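# Push the darker slide box's tray out its far end

## Task

Using one robot arm, slide the inner tray of the darker of the two slide boxes outward through the box end that is farther from the robot's base, so it sticks out by at least a few centimetres and stays there without the robot holding it. Never grip the outer case of either box. Neither box may shift or rotate more than slightly. No tray may end up roughly halfway out. Everything else must stay about where it started. Nothing may be pushed or knocked off the table. When done, open the gripper and move the arm away.

## Robot and tools

Robot: a single six-joint arm with a two-finger parallel gripper. Joints, always in this column order: waist, shoulder, elbow, wrist pitch, wrist yaw, wrist roll. Stated ranges in radians: waist -3.054 to 3.054, shoulder 0.000 to 3.142, elbow 0.000 to 2.356, wrist pitch -1.571 to 1.571, wrist yaw -1.571 to 1.571, wrist roll -3.142 to 3.142. Real stops may differ from these by up to 0.010 rad either way.

Scene frame: origin on the table surface directly beneath the arm base; +z up; +y points left when facing along +x. The base itself may be slightly tilted. The gripper's fingers extend along its own +x axis and close along its own y axis. The reported end_effector_position is the point between the finger pads, roughly 3 to 4 cm short of the fingertips; it is less accurate at long reach.

Tool execute_actions, argument actions: a list holding zero or one item. An empty list only reports the current state. An item with rows is a motion: rows is a list of 1 to 15 rows, each row 7 numbers in [-1, 1]; steps (1 to 15, default 15) is how many control steps of 1/30 s it runs. One row is used per step; if rows run out, the final row keeps being used. An item with only steps (up to 300) is a wait: no new command, just lets that many steps pass since the previous result (thinking time counts toward them). Optional pictures (true/false) chooses whether camera images come back. A rejected call sends nothing to the robot.

Row layout: first six numbers are joint offsets, in the joint order above, on a scaled unit: 1.0 equals 0.9615 rad for waist, shoulder and elbow, 1.713 rad for wrist pitch, 1.767 for wrist yaw, 1.728 for wrist roll. These offsets are measured from the joint angles printed in the most recent result showing them (before any such result in a scene, or for later calls within the same reply, from the angles at the start of the action) — not from the preceding row. So an all-zero row pulls the arm back to those reference angles; it is not a hold or a wait. The seventh number is the gripper opening, absolute, not an offset: +1 fully open, about -0.80 where empty fingers touch, values down to -1 close no further. Fully closing takes at least about 0.5 s.

Limits on motion: a request that would push a joint more than 0.010 rad beyond its range end is refused. A target past the real stop, further out than the joint already is, is clipped to that stop, and the result may print "joint sent to its limit" (possibly referring to an earlier, still-running action); absence of that line does not prove there is room left. Each joint's target is kept within a fixed distance of its measured angle per step (0.211 rad waist/shoulder/elbow, 0.213 wrist pitch, 0.267 wrist yaw, 0.228 wrist roll), and if the targets would put the hand over 70 mm from its measured spot, all are scaled back. Big moves therefore take several steps. Friction can leave a joint short of its target, especially at full reach, and tiny turns may not occur; read back the joint angles after each move.

Between calls the arm keeps heading to the last row sent, until it has nearly stopped or a step is HELD; further travel or pressing needs a new action. Fingers already moving finish their motion.

Result lines: end_effector_position (m) and end_effector_quat_wxyz, linear and angular velocities (m/s, rad/s), all in the scene frame. Joint positions / Joint velocities list the six joints (rad, rad/s) then the finger-pad gap (m, m/s; 0.088 m fully open). grip_measured is the measured finger opening on the same scale as the commanded opening (may be off by about 1 mm, constant within a scene). To hold something, command an opening well below grip_measured; the lower, the firmer (about 34 N per pad max; fast closes can hit harder). "joint command not followed" means a clearance check altered or blocked targets (mount blocks and posts count as the arm). HELD marks steps where the row was not, or only partly, sent. A torque fault (joint load limits in N m: waist 17.8, shoulder 22, elbow 22, wrist pitch 5.8, wrist yaw 5.78, wrist roll 5.42, including held weight) halts the arm for 10 s and drops the rest of the call. MOTOR HOT appears from 50 °C; at 95 °C an OVER-TEMPERATURE FAULT holds the arm, and if it does not cool in time power is cut and the arm goes limp.

Tool zoom_image: camera (cam_high, cam_low or cam_wrist) and region [x0, y0, x1, y1] in that camera's pixels, top-left origin, at most 504 by 504; returns a closer view of its latest image. All three cameras are 504x504; the wrist camera moves with the hand. Calibration lines give intrinsics K, distortion D and T_world_to_cam, usable to project scene points into images, with a few degrees and millimetres of possible error.

Tool finished_scene: argument scene, the current scene's number. Replying without any tool call ends everything.

Approach and cautions: identify the darker box, push only on the tray (e.g. its near end or inside it) toward the far end, never clamp the outer case. Move gently so neither box slides or twists, stop well before the tray is halfway out, avoid slams, drops and strong pressing, then open and withdraw so the tray stays put on its own.

Each tool is called after ">>>" in YAML: its name, and indented under it one key for each argument.

## Session

>>> execute_actions:
  actions: []

Scene clock: 0.00 s of 3750.00 s.
end_effector_position=(+0.0166, +0.5613, +0.2075) grip_measured=+0.830 end_effector_quat_wxyz=(-0.093, +0.913, +0.339, -0.208) end_effector_velocity=(+0.002, +0.001, +0.003) end_effector_angular_velocity=(-0.001, -0.004, +0.006)
Joint positions: [ 1.897  1.87   1.355  0.734  1.158 -2.941  0.08 ]
Joint velocities: [-0.002 -0.007  0.002 -0.007 -0.007 -0.007 -0.   ]
Motor temperatures (°C, as the motors report them): [23 21 22 23 22 24]
Heat: hottest wrist roll 24 °C (+0.0 °C/min).

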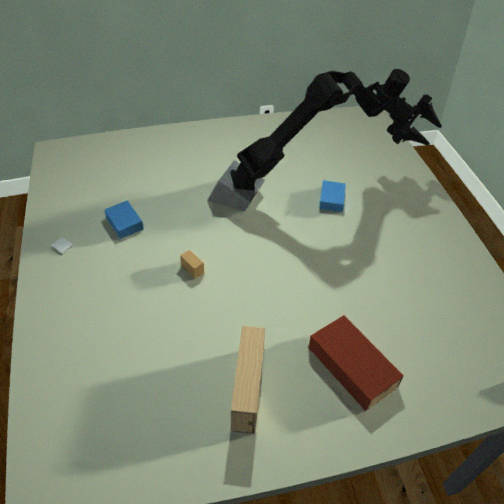

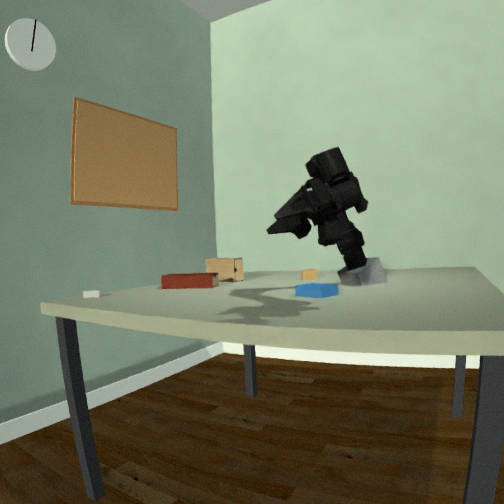

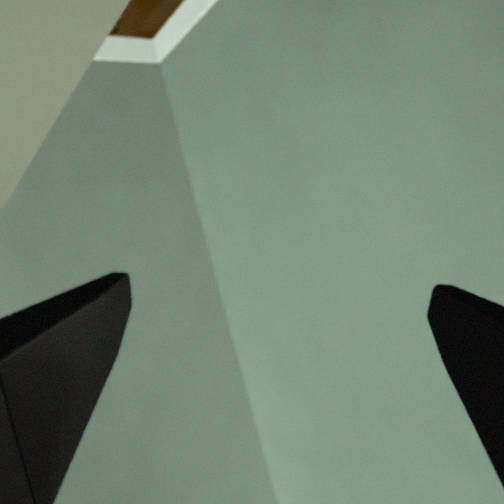

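>>> zoom_image:
  camera: "cam_high"
  region: [200, 290, 430, 460]

>>> zoom_image:
  camera: "cam_low"
  region: [140, 240, 400, 310]

Region (200, 290, 430, 460) of cam_high's 504x504 image, scaled by 2.191, with more detail than that image has; it fills the top 373 rows of this view, and the rest is white.

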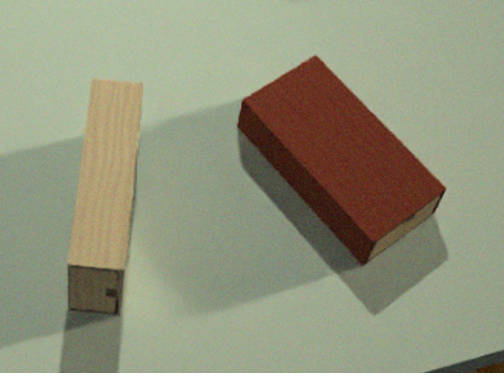

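Region (140, 240, 400, 310) of cam_low's 504x504 image, scaled by 1.938, with more detail than that image has; it fills the top 136 rows of this view, and the rest is white.

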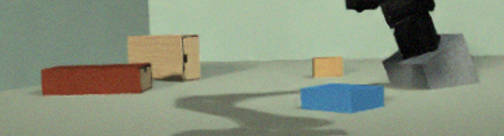

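>>> execute_actions:
  actions:
    - {"rows":[[-0.1,0,0,0.03,-0.05,0.1,0.5],[-0.2,0,0,0.06,-0.1,0.2,0.2],[-0.4,0,0,0.1,-0.2,0.4,0],[-1,-0.05,-0.2,0.2,-0.5,1,-0.9]],"steps":15}
  pictures: false

>>> execute_actions:
  actions:
    - {"rows":[[-1,0,-0.1,0.05,-0.3,1,-0.9]],"steps":15}
  pictures: false

>>> execute_actions:
  actions:
    - {"steps":30}
  pictures: false

Scene clock: 97.17 s of 3750.00 s.
end_effector_position=(+0.2374, +0.5565, +0.1709) grip_measured=-0.802 end_effector_quat_wxyz=(-0.449, +0.778, +0.366, -0.243) end_effector_velocity=(+0.537, -0.189, -0.045) end_effector_angular_velocity=(+0.658, +0.556, -0.554)
Joint positions: [ 1.273  1.845  1.179  1.061  0.381 -2.212  0.   ]
Joint velocities: [-1.306 -0.007 -0.022  0.081 -0.725  1.311  0.   ]
Motor temperatures (°C, as the motors report them): [24 31 26 26 22 24]
Heat: hottest shoulder 31 °C (+3.0 °C/min).
Steps of this call (steps 1 to 90: nothing new was sent; then 93.67 s passed at rest; steps 91 to 105: all 15 steps of this action). Readings (joint positions):
91: [1.893 1.870 1.355 0.739 1.144 -2.914]
92: [1.877 1.870 1.355 0.759 1.107 -2.862]
94: [1.807 1.869 1.339 0.830 0.990 -2.767]
98: [1.616 1.846 1.227 0.986 0.759 -2.568]
105: the state above

Scene clock: 97.67 s of 3750.00 s.
end_effector_position=(+0.4474, +0.3937, +0.1553) grip_measured=-0.803 end_effector_quat_wxyz=(+0.633, -0.670, -0.272, +0.276) end_effector_velocity=(+0.362, -0.429, +0.059) end_effector_angular_velocity=(+0.570, +0.500, -0.936)
Joint positions: [ 0.605  1.846  1.094  1.14  -0.124 -1.504  0.   ]
Joint velocities: [-1.14  -0.007 -0.007  0.007 -0.139  1.209  0.   ]
Motor temperatures (°C, as the motors report them): [24 31 26 26 22 24]
Heat: hottest shoulder 31 °C (+3.0 °C/min).
Steps of this call (steps 1 to 15: all 15 steps of this action). Readings (joint positions):
1: [1.227 1.845 1.170 1.075 0.334 -2.162]
2: [1.179 1.844 1.152 1.099 0.265 -2.109]
4: [1.079 1.845 1.125 1.116 0.135 -2.000]
8: [0.883 1.846 1.096 1.132 -0.049 -1.798]
15: the state above

Scene clock: 98.67 s of 3750.00 s.
end_effector_position=(+0.5250, +0.2715, +0.1774) grip_measured=-0.803 end_effector_quat_wxyz=(+0.902, -0.338, -0.096, +0.253) end_effector_velocity=(-0.001, -0.001, -0.003) end_effector_angular_velocity=(+0.013, +0.023, +0.002)
Joint positions: [ 0.312  1.846  1.09   1.144 -0.147 -0.492  0.   ]
Joint velocities: [-0.002 -0.002 -0.007 -0.007 -0.007  0.022  0.   ]
Motor temperatures (°C, as the motors report them): [24 31 26 27 22 24]
Heat: hottest shoulder 31 °C (+3.0 °C/min).
Steps of this call (steps 1 to 30: the robot went on to your last target). Readings (joint positions):
1: [0.567 1.846 1.094 1.140 -0.128 -1.465]
2: [0.530 1.846 1.094 1.141 -0.131 -1.425]
4: [0.456 1.846 1.094 1.142 -0.136 -1.342]
8: [0.333 1.846 1.091 1.143 -0.141 -1.115]
30: the state above

>>> execute_actions:
  actions:
    - {"rows":[[-0.087,-0.012,-0.1,0.008,-0.03,0.1,-0.9],[-0.17,-0.024,-0.2,0.016,-0.07,0.2,-0.9],[-0.348,-0.048,-0.499,0.032,-0.138,0.409,-0.9]],"steps":15}
  pictures: false

>>> execute_actions:
  actions:
    - {"steps":20}

Scene clock: 108.20 s of 3750.00 s.
end_effector_position=(+0.4591, +0.0974, +0.0819) grip_measured=-0.803 end_effector_quat_wxyz=(+0.966, -0.068, +0.165, +0.187) end_effector_velocity=(-0.054, +0.001, -0.031) end_effector_angular_velocity=(+0.552, +0.322, -0.138)
Joint positions: [-0.016  1.818  0.631  1.192 -0.38   0.147  0.   ]
Joint velocities: [-0.002 -0.017 -0.183  0.081 -0.11   0.608  0.   ]
Motor temperatures (°C, as the motors report them): [24 32 26 28 22 24]
Heat: hottest shoulder 32 °C (+3.0 °C/min).
Steps of this call (steps 1 to 15: the robot went on to your last target; steps 16 to 90: nothing new was sent; then 6.03 s passed at rest; steps 91 to 105: all 15 steps of this action). Readings (joint positions):
91: [0.309 1.846 1.082 1.147 -0.157 -0.464]
92: [0.295 1.842 1.057 1.156 -0.182 -0.415]
94: [0.235 1.830 0.987 1.168 -0.250 -0.334]
98: [0.089 1.828 0.841 1.182 -0.322 -0.176]
105: the state above

Scene clock: 108.87 s of 3750.00 s.
end_effector_position=(+0.4552, +0.0967, +0.0810) grip_measured=-0.803 end_effector_quat_wxyz=(+0.967, -0.037, +0.174, +0.184) end_effector_velocity=(-0.002, -0.001, -0.004) end_effector_angular_velocity=(+0.006, +0.025, -0.005)
Joint positions: [-0.019  1.813  0.617  1.196 -0.387  0.209  0.   ]
Joint velocities: [-0.002 -0.002 -0.002 -0.022 -0.007  0.007  0.   ]
Motor temperatures (°C, as the motors report them): [24 32 26 28 22 24]
Heat: hottest shoulder 32 °C (+3.0 °C/min).
Steps of this call (steps 1 to 20: the robot went on to your last target). Readings (joint positions):
1: [-0.016 1.818 0.627 1.194 -0.382 0.164]
2: [-0.016 1.816 0.625 1.195 -0.384 0.176]
4: [-0.016 1.814 0.622 1.196 -0.386 0.192]
8: [-0.018 1.813 0.618 1.196 -0.387 0.204]
20: the state above
camera_calibration (this result's frames):
cam_wrist: T_world_to_cam=[[0.374357, -0.926269, 0.0433954, -0.078455], [-0.632919, -0.28944, -0.71808, 0.399725], [0.677695, 0.241353, -0.694607, -0.198904], [0, 0, 0, 1]] pos_world=[0.41716, 0.0910319, 0.152279]

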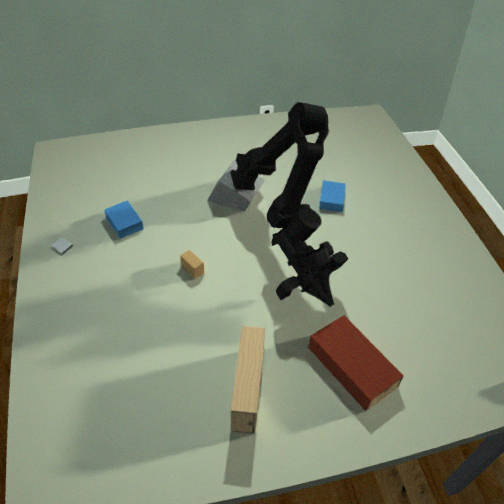

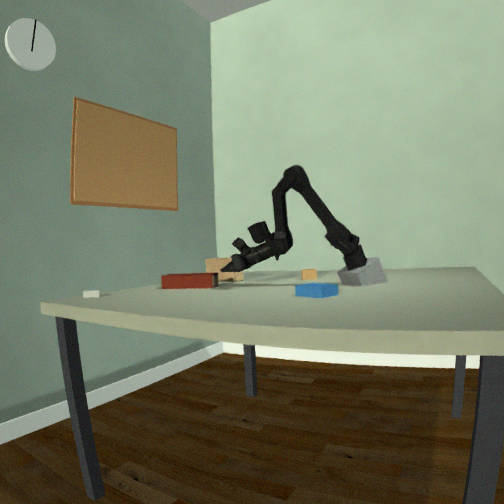

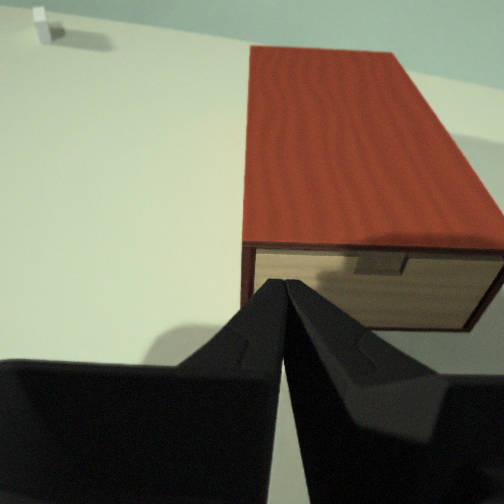

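>>> execute_actions:
  actions:
    - {"rows":[[-0.007,0.03,0.013,0.01,-0.004,0,-0.9],[-0.013,0.06,0.026,0.02,-0.007,0,-0.9],[-0.02,0.09,0.039,0.031,-0.011,0,-0.9],[-0.026,0.12,0.052,0.041,-0.014,0,-0.9],[-0.033,0.15,0.065,0.051,-0.018,0,-0.9],[-0.04,0.18,0.078,0.062,-0.022,0,-0.9],[-0.046,0.21,0.091,0.072,-0.025,0,-0.9],[-0.053,0.24,0.104,0.082,-0.029,0,-0.9],[-0.06,0.265,0.117,0.093,-0.032,0,-0.9],[-0.068,0.29,0.13,0.103,-0.037,0.004,-0.9]],"steps":15}
  pictures: false

>>> execute_actions:
  actions:
    - {"steps":20}

>>> zoom_image:
  camera: "cam_low"
  region: [150, 220, 310, 310]

Scene clock: 139.90 s of 3750.00 s.
end_effector_position=(+0.4761, +0.0634, +0.0407) grip_measured=-0.803 end_effector_quat_wxyz=(+0.968, -0.038, +0.169, +0.184) end_effector_velocity=(+0.013, -0.010, -0.005) end_effector_angular_velocity=(+0.011, -0.062, +0.041)
Joint positions: [-0.079  2.074  0.726  1.358 -0.445  0.21   0.   ]
Joint velocities: [-0.032  0.115  0.066  0.125 -0.051  0.007  0.   ]
Motor temperatures (°C, as the motors report them): [24 31 24 30 22 24]
Heat: hottest shoulder 31 °C (+1.0 °C/min).
Steps of this call (steps 1 to 15: the robot went on to your last target; steps 16 to 90: nothing new was sent; then 27.53 s passed at rest; steps 91 to 105: all 15 steps of this action). Readings (joint positions):
91: [-0.019 1.813 0.616 1.198 -0.388 0.210]
92: [-0.019 1.818 0.618 1.206 -0.391 0.209]
94: [-0.024 1.848 0.632 1.230 -0.399 0.209]
98: [-0.046 1.950 0.676 1.287 -0.419 0.209]
105: the state above

Scene clock: 140.57 s of 3750.00 s.
end_effector_position=(+0.4782, +0.0641, +0.0419) grip_measured=-0.803 end_effector_quat_wxyz=(+0.968, -0.039, +0.164, +0.188) end_effector_velocity=(-0.000, -0.002, -0.000) end_effector_angular_velocity=(-0.009, +0.001, -0.009)
Joint positions: [-0.08   2.082  0.735  1.37  -0.45   0.21   0.   ]
Joint velocities: [-0.002 -0.002 -0.002 -0.007  0.007 -0.007  0.   ]
Motor temperatures (°C, as the motors report them): [24 31 24 30 22 24]
Heat: hottest shoulder 31 °C (+0.0 °C/min).
Steps of this call (steps 1 to 20: the robot went on to your last target). Readings (joint positions):
1: [-0.079 2.077 0.728 1.362 -0.447 0.210]
2: [-0.079 2.078 0.730 1.364 -0.448 0.210]
4: [-0.079 2.079 0.733 1.367 -0.449 0.210]
8: [-0.079 2.080 0.735 1.369 -0.450 0.210]
20: the state above
camera_calibration (this result's frames):
cam_wrist: T_world_to_cam=[[0.381372, -0.923079, 0.0498032, -0.119409], [-0.615408, -0.29372, -0.731438, 0.369225], [0.689803, 0.2483, -0.680087, -0.240631], [0, 0, 0, 1]] pos_world=[0.438751, 0.057974, 0.112362]

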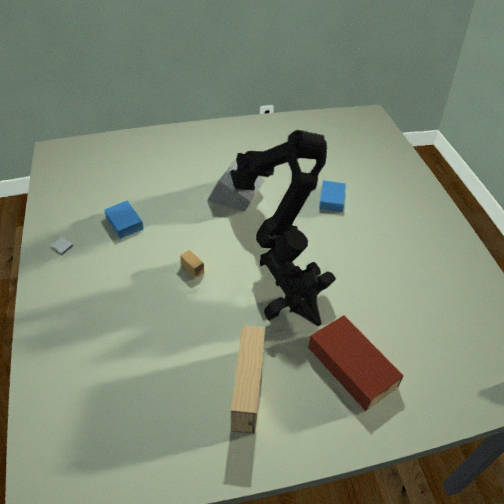

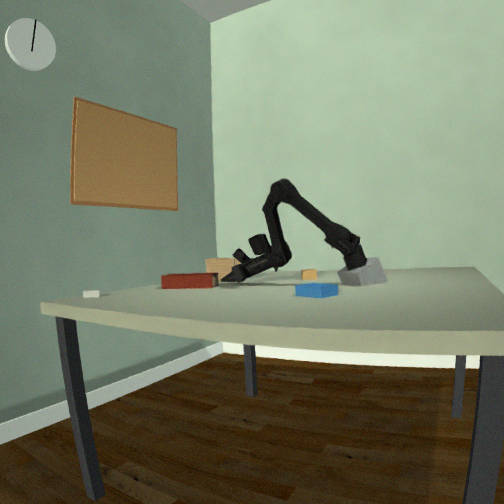

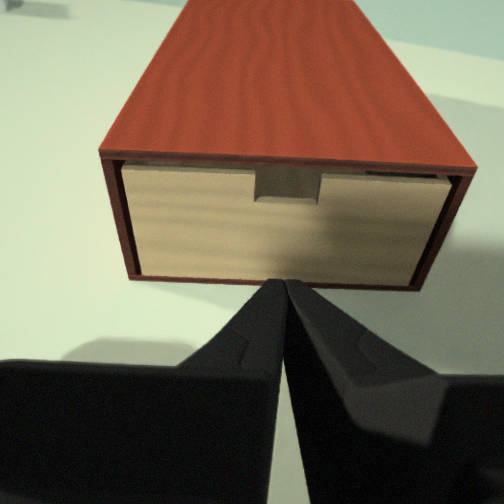

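Region (150, 220, 310, 310) of cam_low's 504x504 image, scaled by 3.150, with more detail than that image has; it fills the top 284 rows of this view, and the rest is white.

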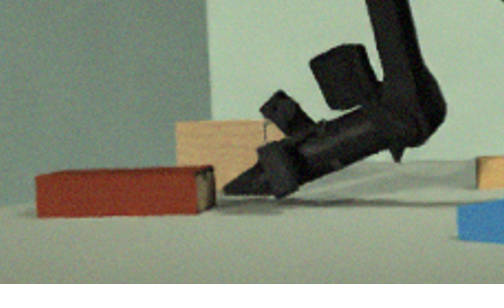

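>>> execute_actions:
  actions:
    - {"rows":[[0.004,0.008,0.012,-0.004,0.002,0,-0.9],[0.007,0.012,0.022,-0.007,0.003,0,-0.9],[0.01,0.015,0.032,-0.011,0.005,0,-0.9],[0.013,0.018,0.042,-0.015,0.006,0,-0.9],[0.016,0.022,0.052,-0.019,0.008,0,-0.9],[0.019,0.025,0.062,-0.023,0.009,0,-0.9],[0.022,0.029,0.072,-0.026,0.011,0,-0.9],[0.025,0.032,0.082,-0.03,0.012,0,-0.9],[0.028,0.036,0.092,-0.034,0.014,0,-0.9]],"steps":15}
  pictures: false

>>> execute_actions:
  actions:
    - {"steps":15}

>>> zoom_image:
  camera: "cam_low"
  region: [150, 220, 310, 310]

Scene clock: 176.90 s of 3750.00 s.
end_effector_position=(+0.4958, +0.0728, +0.0385) grip_measured=-0.803 end_effector_quat_wxyz=(+0.967, -0.038, +0.163, +0.190) end_effector_velocity=(+0.005, +0.002, -0.001) end_effector_angular_velocity=(-0.004, +0.003, +0.011)
Joint positions: [-0.055  2.105  0.813  1.316 -0.43   0.21   0.   ]
Joint velocities: [ 0.002  0.007  0.027 -0.022 -0.007 -0.007  0.   ]
Motor temperatures (°C, as the motors report them): [25 30 24 31 22 24]
Heat: hottest wrist pitch 31 °C (-1.0 °C/min).
Steps of this call (steps 1 to 15: the robot went on to your last target; steps 16 to 90: nothing new was sent; then 32.83 s passed at rest; steps 91 to 105: all 15 steps of this action). Readings (joint positions):
91: [-0.080 2.082 0.736 1.370 -0.450 0.210]
92: [-0.080 2.082 0.737 1.369 -0.450 0.210]
94: [-0.078 2.084 0.748 1.360 -0.448 0.211]
98: [-0.067 2.094 0.781 1.337 -0.439 0.211]
105: the state above

Scene clock: 177.40 s of 3750.00 s.
end_effector_position=(+0.4964, +0.0725, +0.0382) grip_measured=-0.803 end_effector_quat_wxyz=(+0.967, -0.038, +0.164, +0.189) end_effector_velocity=(-0.001, +0.002, -0.002) end_effector_angular_velocity=(-0.004, +0.008, +0.009)
Joint positions: [-0.055  2.106  0.816  1.313 -0.428  0.21   0.   ]
Joint velocities: [ 0.002 -0.002 -0.002 -0.007 -0.007 -0.007  0.   ]
Motor temperatures (°C, as the motors report them): [25 30 24 31 22 24]
Heat: hottest wrist pitch 31 °C (-1.0 °C/min).
Steps of this call (steps 1 to 15: the robot went on to your last target). Readings (joint positions):
1: [-0.055 2.105 0.814 1.315 -0.429 0.210]
2: [-0.055 2.105 0.815 1.314 -0.429 0.210]
4: [-0.055 2.106 0.815 1.314 -0.429 0.210]
8: [-0.055 2.106 0.816 1.313 -0.428 0.210]
15: the state above
The arm was judged still, so your last target was given up. Only a new action makes it travel on or press farther. Fingers that are still opening or closing keep moving.
camera_calibration (this result's frames):
cam_wrist: T_world_to_cam=[[0.383993, -0.922064, 0.0484504, -0.119721], [-0.615023, -0.294559, -0.731425, 0.38012], [0.688692, 0.251064, -0.680199, -0.257416], [0, 0, 0, 1]] pos_world=[0.457035, 0.0662051, 0.108736]

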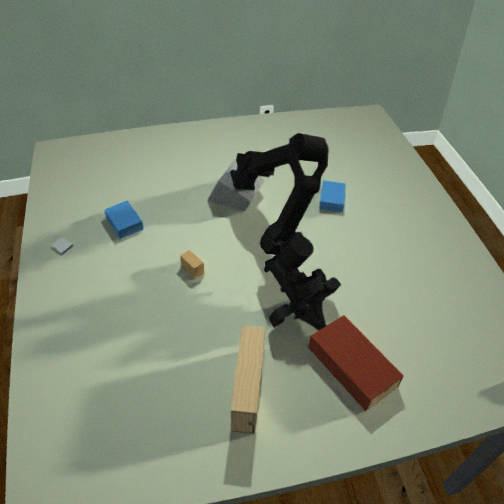

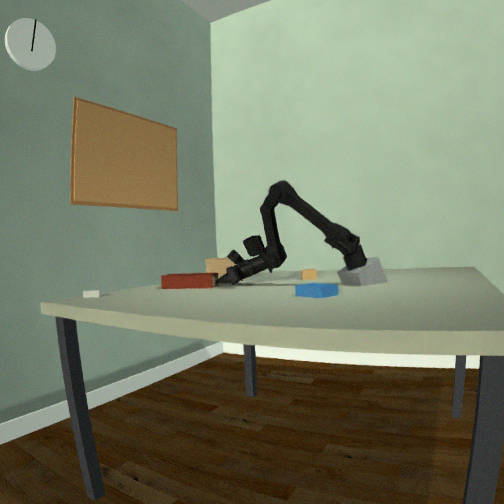

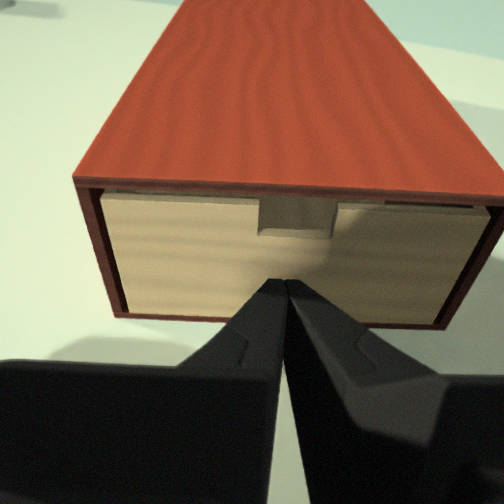

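Region (150, 220, 310, 310) of cam_low's 504x504 image, scaled by 3.150, with more detail than that image has; it fills the top 284 rows of this view, and the rest is white.

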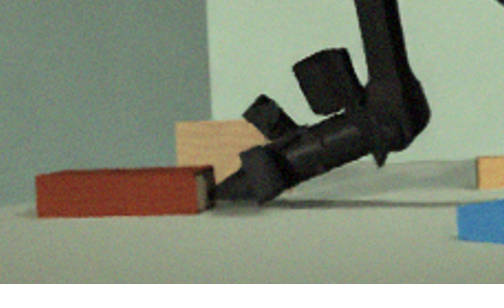

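>>> execute_actions:
  actions:
    - {"rows":[[0.002,0.008,0.01,-0.003,0.001,0,-0.9],[0.003,0.009,0.017,-0.006,0.002,0,-0.9],[0.005,0.011,0.024,-0.009,0.003,0,-0.9],[0.006,0.012,0.031,-0.012,0.004,0,-0.9],[0.007,0.013,0.038,-0.015,0.004,0,-0.9],[0.009,0.015,0.045,-0.018,0.005,0,-0.9],[0.01,0.016,0.052,-0.021,0.006,0,-0.9],[0.011,0.017,0.059,-0.024,0.007,0,-0.9],[0.013,0.019,0.066,-0.027,0.008,0,-0.9],[0.014,0.02,0.073,-0.03,0.009,0,-0.9],[0.015,0.021,0.08,-0.033,0.009,0,-0.9],[0.017,0.023,0.088,-0.036,0.01,0,-0.9],[0.018,0.024,0.095,-0.039,0.011,0,-0.9]],"steps":15}
  pictures: false

>>> execute_actions:
  actions:
    - {"steps":15}

>>> zoom_image:
  camera: "cam_low"
  region: [130, 220, 290, 310]

Scene clock: 188.83 s of 3750.00 s.
end_effector_position=(+0.5132, +0.0789, +0.0392) grip_measured=-0.803 end_effector_quat_wxyz=(+0.968, -0.038, +0.163, +0.190) end_effector_velocity=(+0.028, +0.013, +0.010) end_effector_angular_velocity=(-0.004, -0.037, +0.014)
Joint positions: [-0.041  2.118  0.889  1.254 -0.415  0.21   0.   ]
Joint velocities: [ 0.022  0.012  0.115 -0.066  0.022 -0.007  0.   ]
Motor temperatures (°C, as the motors report them): [25 30 24 30 22 24]
Heat: hottest shoulder 30 °C (-2.0 °C/min).
Steps of this call (steps 1 to 90: nothing new was sent; then 7.93 s passed at rest; steps 91 to 105: all 15 steps of this action). Readings (joint positions):
91: [-0.055 2.106 0.817 1.312 -0.428 0.210]
92: [-0.055 2.106 0.818 1.310 -0.428 0.210]
94: [-0.054 2.107 0.824 1.304 -0.427 0.210]
98: [-0.050 2.110 0.847 1.286 -0.424 0.211]
105: the state above

Scene clock: 189.33 s of 3750.00 s.
end_effector_position=(+0.5156, +0.0799, +0.0399) grip_measured=-0.803 end_effector_quat_wxyz=(+0.968, -0.038, +0.162, +0.190) end_effector_velocity=(-0.002, -0.002, -0.004) end_effector_angular_velocity=(-0.006, +0.020, -0.000)
Joint positions: [-0.039  2.119  0.899  1.247 -0.413  0.21   0.   ]
Joint velocities: [-0.002 -0.002 -0.002 -0.022 -0.007 -0.007  0.   ]
Motor temperatures (°C, as the motors report them): [25 30 24 30 22 24]
Heat: hottest shoulder 30 °C (-2.0 °C/min).
Steps of this call (steps 1 to 15: the robot went on to your last target). Readings (joint positions):
1: [-0.040 2.118 0.893 1.253 -0.414 0.210]
2: [-0.040 2.119 0.895 1.251 -0.413 0.210]
4: [-0.040 2.119 0.897 1.249 -0.413 0.210]
8: [-0.040 2.119 0.898 1.248 -0.413 0.210]
15: the state above
The arm was judged still, so your last target was given up. Only a new action makes it travel on or press farther. Fingers that are still opening or closing keep moving.
camera_calibration (this result's frames):
cam_wrist: T_world_to_cam=[[0.385401, -0.921421, 0.0494825, -0.121241], [-0.611417, -0.295165, -0.734199, 0.393648], [0.691112, 0.252707, -0.677129, -0.272826], [0, 0, 0, 1]] pos_world=[0.475962, 0.0734221, 0.110277]

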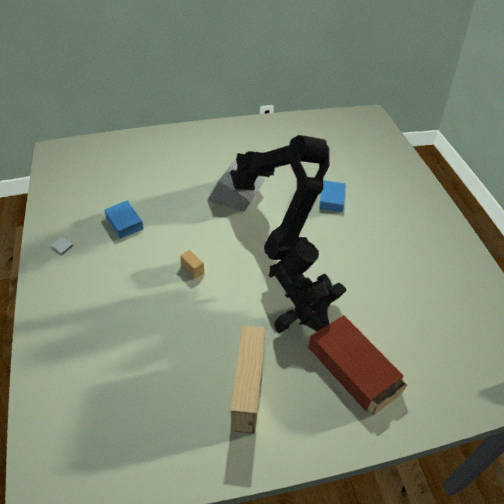

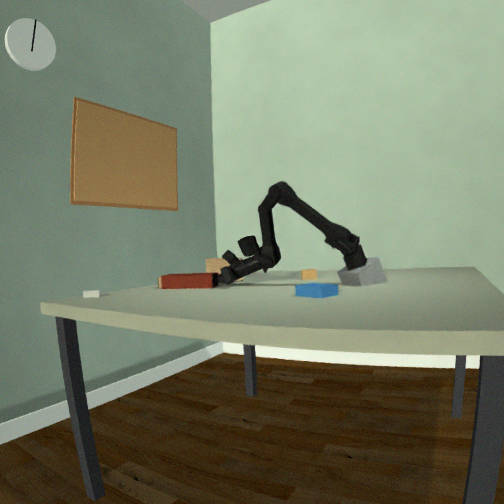

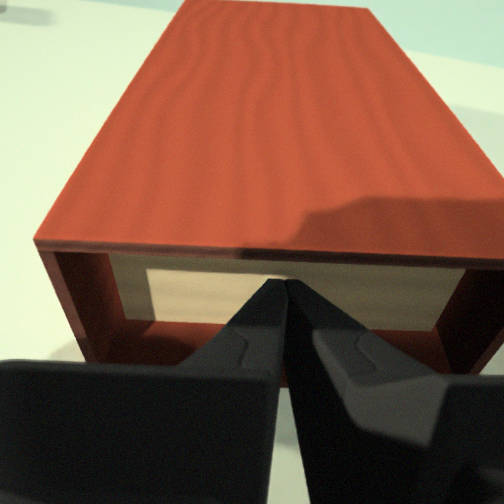

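Region (130, 220, 290, 310) of cam_low's 504x504 image, scaled by 3.150, with more detail than that image has; it fills the top 284 rows of this view, and the rest is white.

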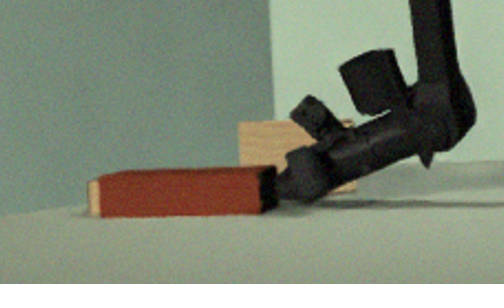

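>>> execute_actions:
  actions:
    - {"rows":[[0.002,0.01,0.01,-0.003,0.002,0,-0.9],[0.003,0.012,0.017,-0.006,0.003,0,-0.9],[0.005,0.014,0.024,-0.009,0.004,0,-0.9],[0.006,0.016,0.031,-0.012,0.005,0,-0.9],[0.007,0.018,0.038,-0.015,0.006,0,-0.9],[0.009,0.02,0.045,-0.018,0.007,0,-0.9],[0.01,0.022,0.052,-0.021,0.008,0,-0.9],[0.011,0.024,0.059,-0.024,0.009,0,-0.9],[0.013,0.026,0.066,-0.027,0.01,0,-0.9],[0.014,0.028,0.073,-0.03,0.011,0,-0.9],[0.015,0.03,0.08,-0.033,0.012,0,-0.9],[0.016,0.032,0.088,-0.036,0.013,0,-0.9],[0.017,0.034,0.095,-0.039,0.014,0,-0.9]],"steps":15}
  pictures: false

>>> execute_actions:
  actions:
    - {"steps":15}

>>> zoom_image:
  camera: "cam_high"
  region: [200, 260, 430, 460]

Scene clock: 202.20 s of 3750.00 s.
end_effector_position=(+0.5319, +0.0849, +0.0394) grip_measured=-0.803 end_effector_quat_wxyz=(+0.968, -0.038, +0.162, +0.187) end_effector_velocity=(+0.024, +0.008, +0.001) end_effector_angular_velocity=(-0.007, -0.006, -0.001)
Joint positions: [-0.026  2.137  0.973  1.19  -0.395  0.21   0.   ]
Joint velocities: [ 0.017  0.027  0.11  -0.081  0.022 -0.007  0.   ]
Motor temperatures (°C, as the motors report them): [25 30 25 30 22 24]
Heat: hottest shoulder 30 °C (-1.0 °C/min).
Steps of this call (steps 1 to 90: nothing new was sent; then 9.37 s passed at rest; steps 91 to 105: all 15 steps of this action). Readings (joint positions):
91: [-0.039 2.119 0.900 1.247 -0.413 0.210]
92: [-0.039 2.119 0.901 1.245 -0.413 0.210]
94: [-0.039 2.121 0.907 1.239 -0.411 0.210]
98: [-0.034 2.126 0.930 1.222 -0.406 0.211]
105: the state above

Scene clock: 202.70 s of 3750.00 s.
end_effector_position=(+0.5339, +0.0854, +0.0392) grip_measured=-0.803 end_effector_quat_wxyz=(+0.968, -0.038, +0.162, +0.186) end_effector_velocity=(-0.001, +0.002, +0.000) end_effector_angular_velocity=(-0.015, +0.001, +0.024)
Joint positions: [-0.025  2.14   0.982  1.182 -0.392  0.21   0.   ]
Joint velocities: [-0.002 -0.002  0.002 -0.007 -0.022 -0.022  0.   ]
Motor temperatures (°C, as the motors report them): [25 30 25 30 22 24]
Heat: hottest shoulder 30 °C (-1.0 °C/min).
Steps of this call (steps 1 to 15: the robot went on to your last target). Readings (joint positions):
1: [-0.026 2.138 0.976 1.188 -0.394 0.210]
2: [-0.025 2.139 0.978 1.186 -0.393 0.210]
4: [-0.025 2.139 0.980 1.184 -0.393 0.210]
8: [-0.025 2.140 0.982 1.183 -0.392 0.210]
15: the state above
The arm was judged still, so your last target was given up. Only a new action makes it travel on or press farther. Fingers that are still opening or closing keep moving.
camera_calibration (this result's frames):
cam_wrist: T_world_to_cam=[[0.378516, -0.924228, 0.0502893, -0.119306], [-0.614356, -0.291504, -0.733207, 0.40713], [0.69231, 0.246635, -0.678143, -0.287469], [0, 0, 0, 1]] pos_world=[0.4943, 0.0793144, 0.109565]

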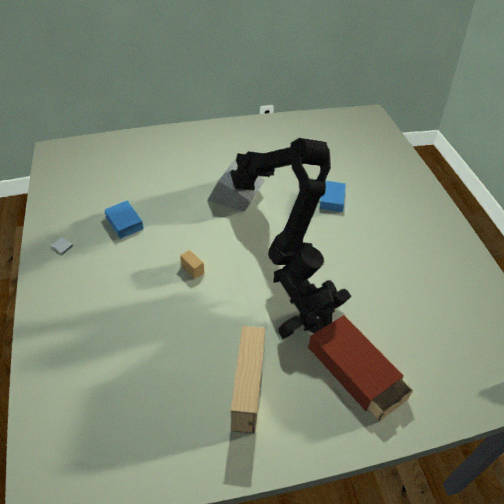

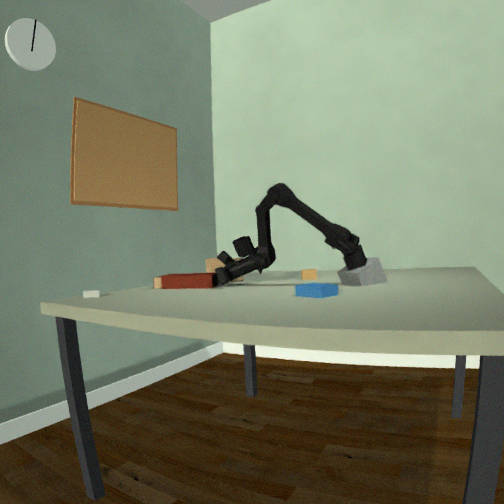

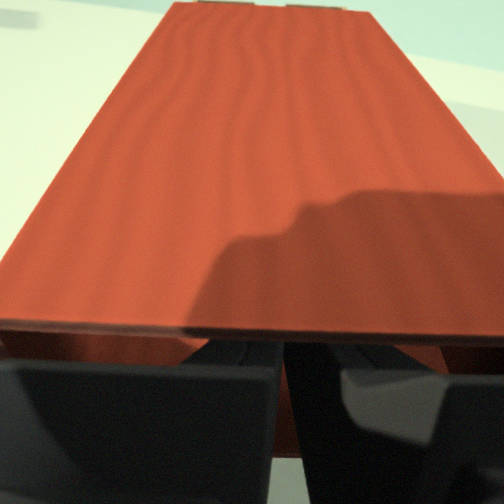

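Region (200, 260, 430, 460) of cam_high's 504x504 image, scaled by 2.191, with more detail than that image has; it fills the top 438 rows of this view, and the rest is white.

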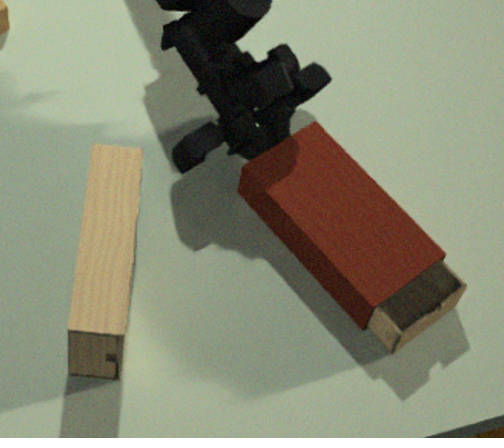

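>>> execute_actions:
  actions:
    - {"rows":[[0.002,0.01,0.01,-0.002,0.002,0,-0.9],[0.003,0.011,0.015,-0.004,0.003,0,-0.9],[0.004,0.013,0.02,-0.006,0.003,0,-0.9],[0.005,0.014,0.025,-0.008,0.004,0,-0.9],[0.006,0.015,0.03,-0.01,0.004,0,-0.9],[0.006,0.017,0.035,-0.012,0.005,0,-0.9],[0.007,0.018,0.04,-0.014,0.005,0,-0.9],[0.008,0.019,0.045,-0.016,0.006,0,-0.9],[0.009,0.021,0.05,-0.018,0.006,0,-0.9],[0.009,0.022,0.054,-0.021,0.006,0,-0.9]],"steps":15}
  pictures: false

>>> execute_actions:
  actions:
    - {"steps":10}

>>> zoom_image:
  camera: "cam_high"
  region: [200, 260, 430, 460]

Scene clock: 215.60 s of 3750.00 s.
end_effector_position=(+0.5426, +0.0884, +0.0392) grip_measured=-0.803 end_effector_quat_wxyz=(+0.968, -0.038, +0.163, +0.186) end_effector_velocity=(+0.004, +0.000, +0.001) end_effector_angular_velocity=(+0.007, +0.016, -0.002)
Joint positions: [-0.019  2.15   1.023  1.15  -0.385  0.21   0.   ]
Joint velocities: [-0.002 -0.002  0.022 -0.037 -0.007  0.007  0.   ]
Motor temperatures (°C, as the motors report them): [25 30 25 30 22 24]
Heat: hottest shoulder 30 °C (+0.0 °C/min).
Steps of this call (steps 1 to 90: nothing new was sent; then 9.40 s passed at rest; steps 91 to 105: all 15 steps of this action). Readings (joint positions):
91: [-0.025 2.141 0.983 1.182 -0.391 0.210]
92: [-0.025 2.141 0.984 1.180 -0.391 0.210]
94: [-0.024 2.141 0.988 1.176 -0.391 0.210]
98: [-0.021 2.145 1.003 1.165 -0.387 0.210]
105: the state above

Scene clock: 215.93 s of 3750.00 s.
end_effector_position=(+0.5430, +0.0884, +0.0392) grip_measured=-0.803 end_effector_quat_wxyz=(+0.968, -0.038, +0.163, +0.185) end_effector_velocity=(-0.002, -0.000, +0.000) end_effector_angular_velocity=(-0.006, +0.006, +0.005)
Joint positions: [-0.019  2.15   1.025  1.147 -0.385  0.21   0.   ]
Joint velocities: [-0.002 -0.007 -0.007 -0.007 -0.007 -0.007  0.   ]
Motor temperatures (°C, as the motors report them): [25 30 25 30 22 24]
Heat: hottest shoulder 30 °C (+0.0 °C/min).
Steps of this call (steps 1 to 10: the robot went on to your last target). Readings (joint positions):
1: [-0.019 2.150 1.024 1.149 -0.385 0.210]
2: [-0.019 2.150 1.024 1.148 -0.385 0.210]
4: [-0.019 2.150 1.024 1.148 -0.385 0.210]
8: [-0.019 2.150 1.025 1.148 -0.385 0.210]
10: the state above
camera_calibration (this result's frames):
cam_wrist: T_world_to_cam=[[0.377257, -0.924773, 0.0497267, -0.119227], [-0.616185, -0.290729, -0.731979, 0.414451], [0.691371, 0.245503, -0.67951, -0.293843], [0, 0, 0, 1]] pos_world=[0.503512, 0.0823741, 0.109629]

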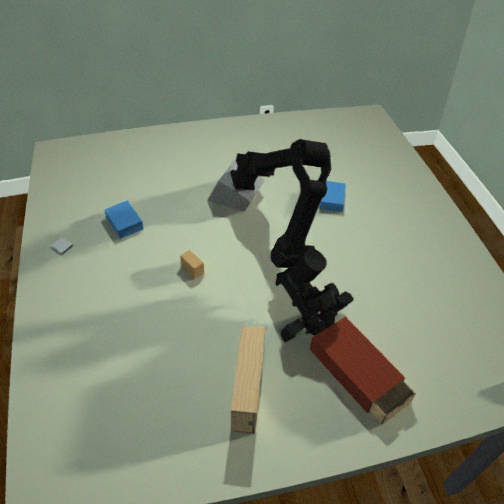

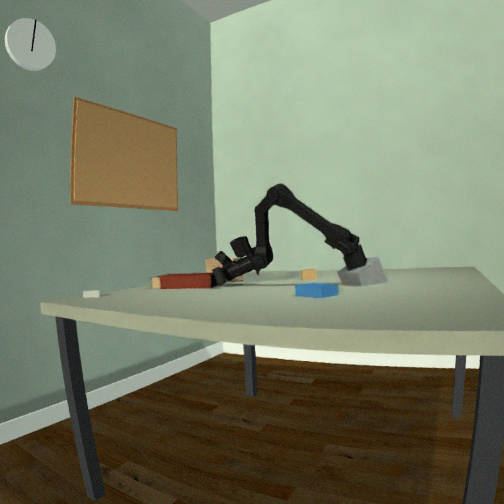

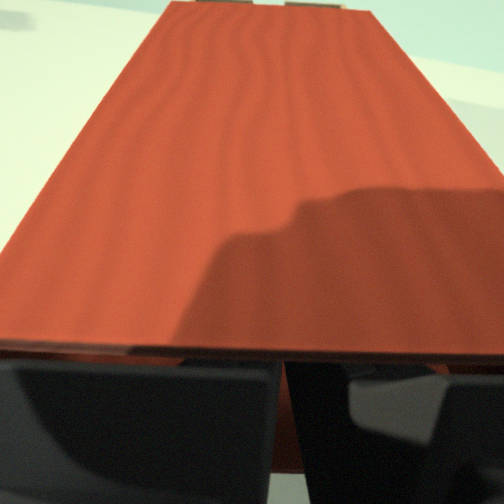

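Region (200, 260, 430, 460) of cam_high's 504x504 image, scaled by 2.191, with more detail than that image has; it fills the top 438 rows of this view, and the rest is white.

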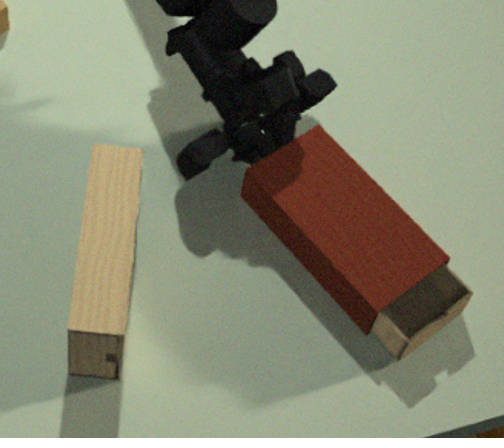

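>>> execute_actions:
  actions:
    - {"rows":[[-0.004,-0.01,-0.02,0.008,-0.002,0,-0.9],[-0.008,-0.015,-0.04,0.017,-0.005,0,-0.9],[-0.013,-0.02,-0.062,0.026,-0.007,0,-0.9],[-0.017,-0.025,-0.083,0.035,-0.01,0,-0.9],[-0.021,-0.03,-0.103,0.043,-0.012,0,-0.9],[-0.025,-0.035,-0.124,0.052,-0.015,0,-0.9],[-0.029,-0.04,-0.145,0.061,-0.017,0,-0.9],[-0.034,-0.045,-0.165,0.069,-0.02,0,-0.9],[-0.038,-0.05,-0.186,0.078,-0.022,0,-0.9],[-0.042,-0.056,-0.207,0.087,-0.025,0,-0.9],[-0.046,-0.062,-0.227,0.095,-0.027,0,-0.9],[-0.05,-0.068,-0.248,0.104,-0.03,0,-0.9],[-0.055,-0.074,-0.269,0.113,-0.032,0,-0.9],[-0.059,-0.08,-0.29,0.121,-0.035,0,-0.9],[-0.063,-0.086,-0.31,0.13,-0.037,0,-0.9]],"steps":15}
  pictures: false

>>> execute_actions:
  actions:
    - {"steps":8}
  pictures: false

>>> execute_actions:
  actions:
    - {"rows":[[0,-0.03,-0.03,0,0,0,-0.9],[0,-0.06,-0.06,0,0,0,-0.9],[0,-0.1,-0.09,0,0,0,-0.9],[0,-0.14,-0.12,0,0,0,-0.9],[0,-0.18,-0.15,0,0,0,-0.9],[0,-0.22,-0.18,0,0,0,-0.9],[0,-0.26,-0.21,0,0,0,-0.9],[0,-0.3,-0.24,0,0,0,-0.9],[0,-0.35,-0.27,0,0,0,-0.9],[0,-0.4,-0.3,0,0,0,-0.9],[0,-0.45,-0.33,0,0,0,-0.9]],"steps":15}

Scene clock: 233.17 s of 3750.00 s.
end_effector_position=(+0.4901, +0.0687, +0.0374) grip_measured=-0.803 end_effector_quat_wxyz=(+0.967, -0.037, +0.168, +0.187) end_effector_velocity=(-0.133, -0.034, +0.030) end_effector_angular_velocity=(-0.013, -0.037, +0.048)
Joint positions: [-0.063  2.1    0.79   1.324 -0.435  0.21   0.   ]
Joint velocities: [-0.125 -0.188 -0.593  0.447 -0.154 -0.022  0.   ]
Motor temperatures (°C, as the motors report them): [25 31 25 30 22 24]
Heat: hottest shoulder 31 °C (+0.0 °C/min).
Steps of this call (steps 1 to 15: the robot went on to your last target; steps 16 to 90: nothing new was sent; then 13.73 s passed at rest; steps 91 to 105: all 15 steps of this action). Readings (joint positions):
91: [-0.019 2.151 1.025 1.147 -0.384 0.210]
92: [-0.019 2.151 1.021 1.153 -0.385 0.210]
94: [-0.020 2.149 0.999 1.174 -0.389 0.210]
98: [-0.033 2.138 0.927 1.222 -0.405 0.210]
105: the state above

Scene clock: 233.43 s of 3750.00 s.
end_effector_position=(+0.4778, +0.0654, +0.0396) grip_measured=-0.803 end_effector_quat_wxyz=(+0.967, -0.038, +0.167, +0.187) end_effector_velocity=(-0.008, +0.003, +0.003) end_effector_angular_velocity=(-0.028, -0.013, +0.033)
Joint positions: [-0.074  2.084  0.736  1.364 -0.446  0.21   0.   ]
Joint velocities: [-0.002 -0.017 -0.032  0.022 -0.022 -0.037  0.   ]
Motor temperatures (°C, as the motors report them): [25 31 25 30 22 24]
Heat: hottest shoulder 31 °C (+0.0 °C/min).
Steps of this call (steps 1 to 8: the robot went on to your last target). Readings (joint positions):
1: [-0.067 2.094 0.772 1.337 -0.439 0.210]
2: [-0.070 2.090 0.759 1.345 -0.441 0.210]
4: [-0.073 2.087 0.745 1.355 -0.444 0.210]
8: the state above

Scene clock: 233.93 s of 3750.00 s.
end_effector_position=(+0.4193, +0.0930, +0.1199) grip_measured=-0.803 end_effector_quat_wxyz=(+0.971, -0.050, +0.115, +0.203) end_effector_velocity=(-0.044, +0.021, +0.060) end_effector_angular_velocity=(+0.008, -0.104, +0.041)
Joint positions: [-0.074  1.686  0.446  1.367 -0.447  0.21   0.   ]
Joint velocities: [-0.002 -0.32  -0.183 -0.022 -0.007  0.007  0.   ]
Motor temperatures (°C, as the motors report them): [25 31 25 30 22 24]
Heat: hottest shoulder 31 °C (+0.0 °C/min).
Steps of this call (steps 1 to 15: all 15 steps of this action). Readings (joint positions):
1: [-0.074 2.082 0.733 1.365 -0.447 0.210]
2: [-0.074 2.076 0.724 1.365 -0.447 0.210]
4: [-0.074 2.043 0.688 1.363 -0.447 0.210]
8: [-0.074 1.916 0.588 1.362 -0.447 0.210]
15: the state above
camera_calibration (this result's frames):
cam_wrist: T_world_to_cam=[[0.408156, -0.908746, 0.0871234, -0.0912354], [-0.529511, -0.3134, -0.788288, 0.371172], [0.743658, 0.275612, -0.609107, -0.187734], [0, 0, 0, 1]] pos_world=[0.373387, 0.0851571, 0.186189]

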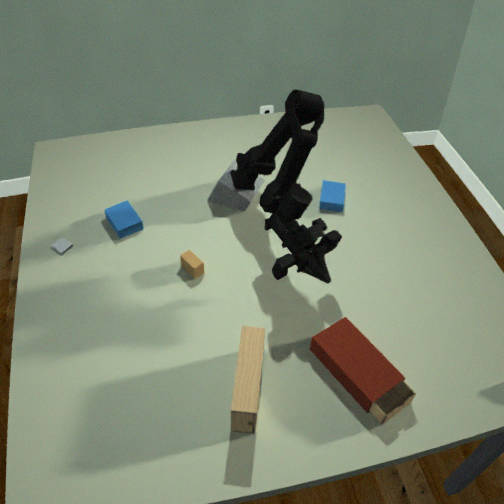

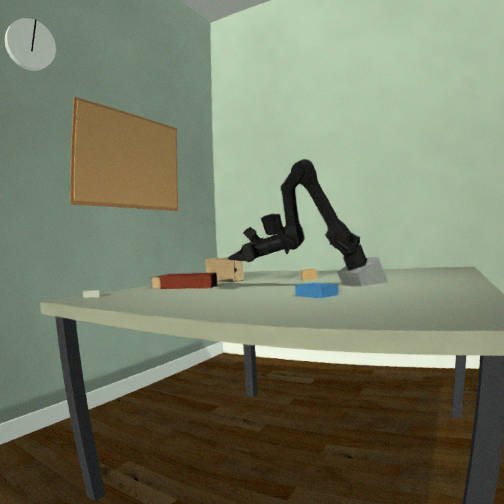

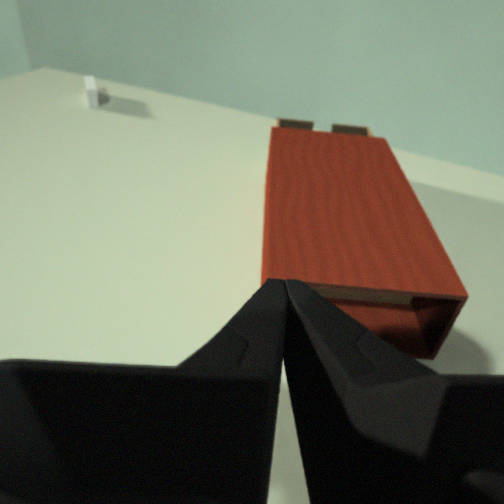

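>>> finished_scene:
  scene: 1

The scene is finished: the task was done.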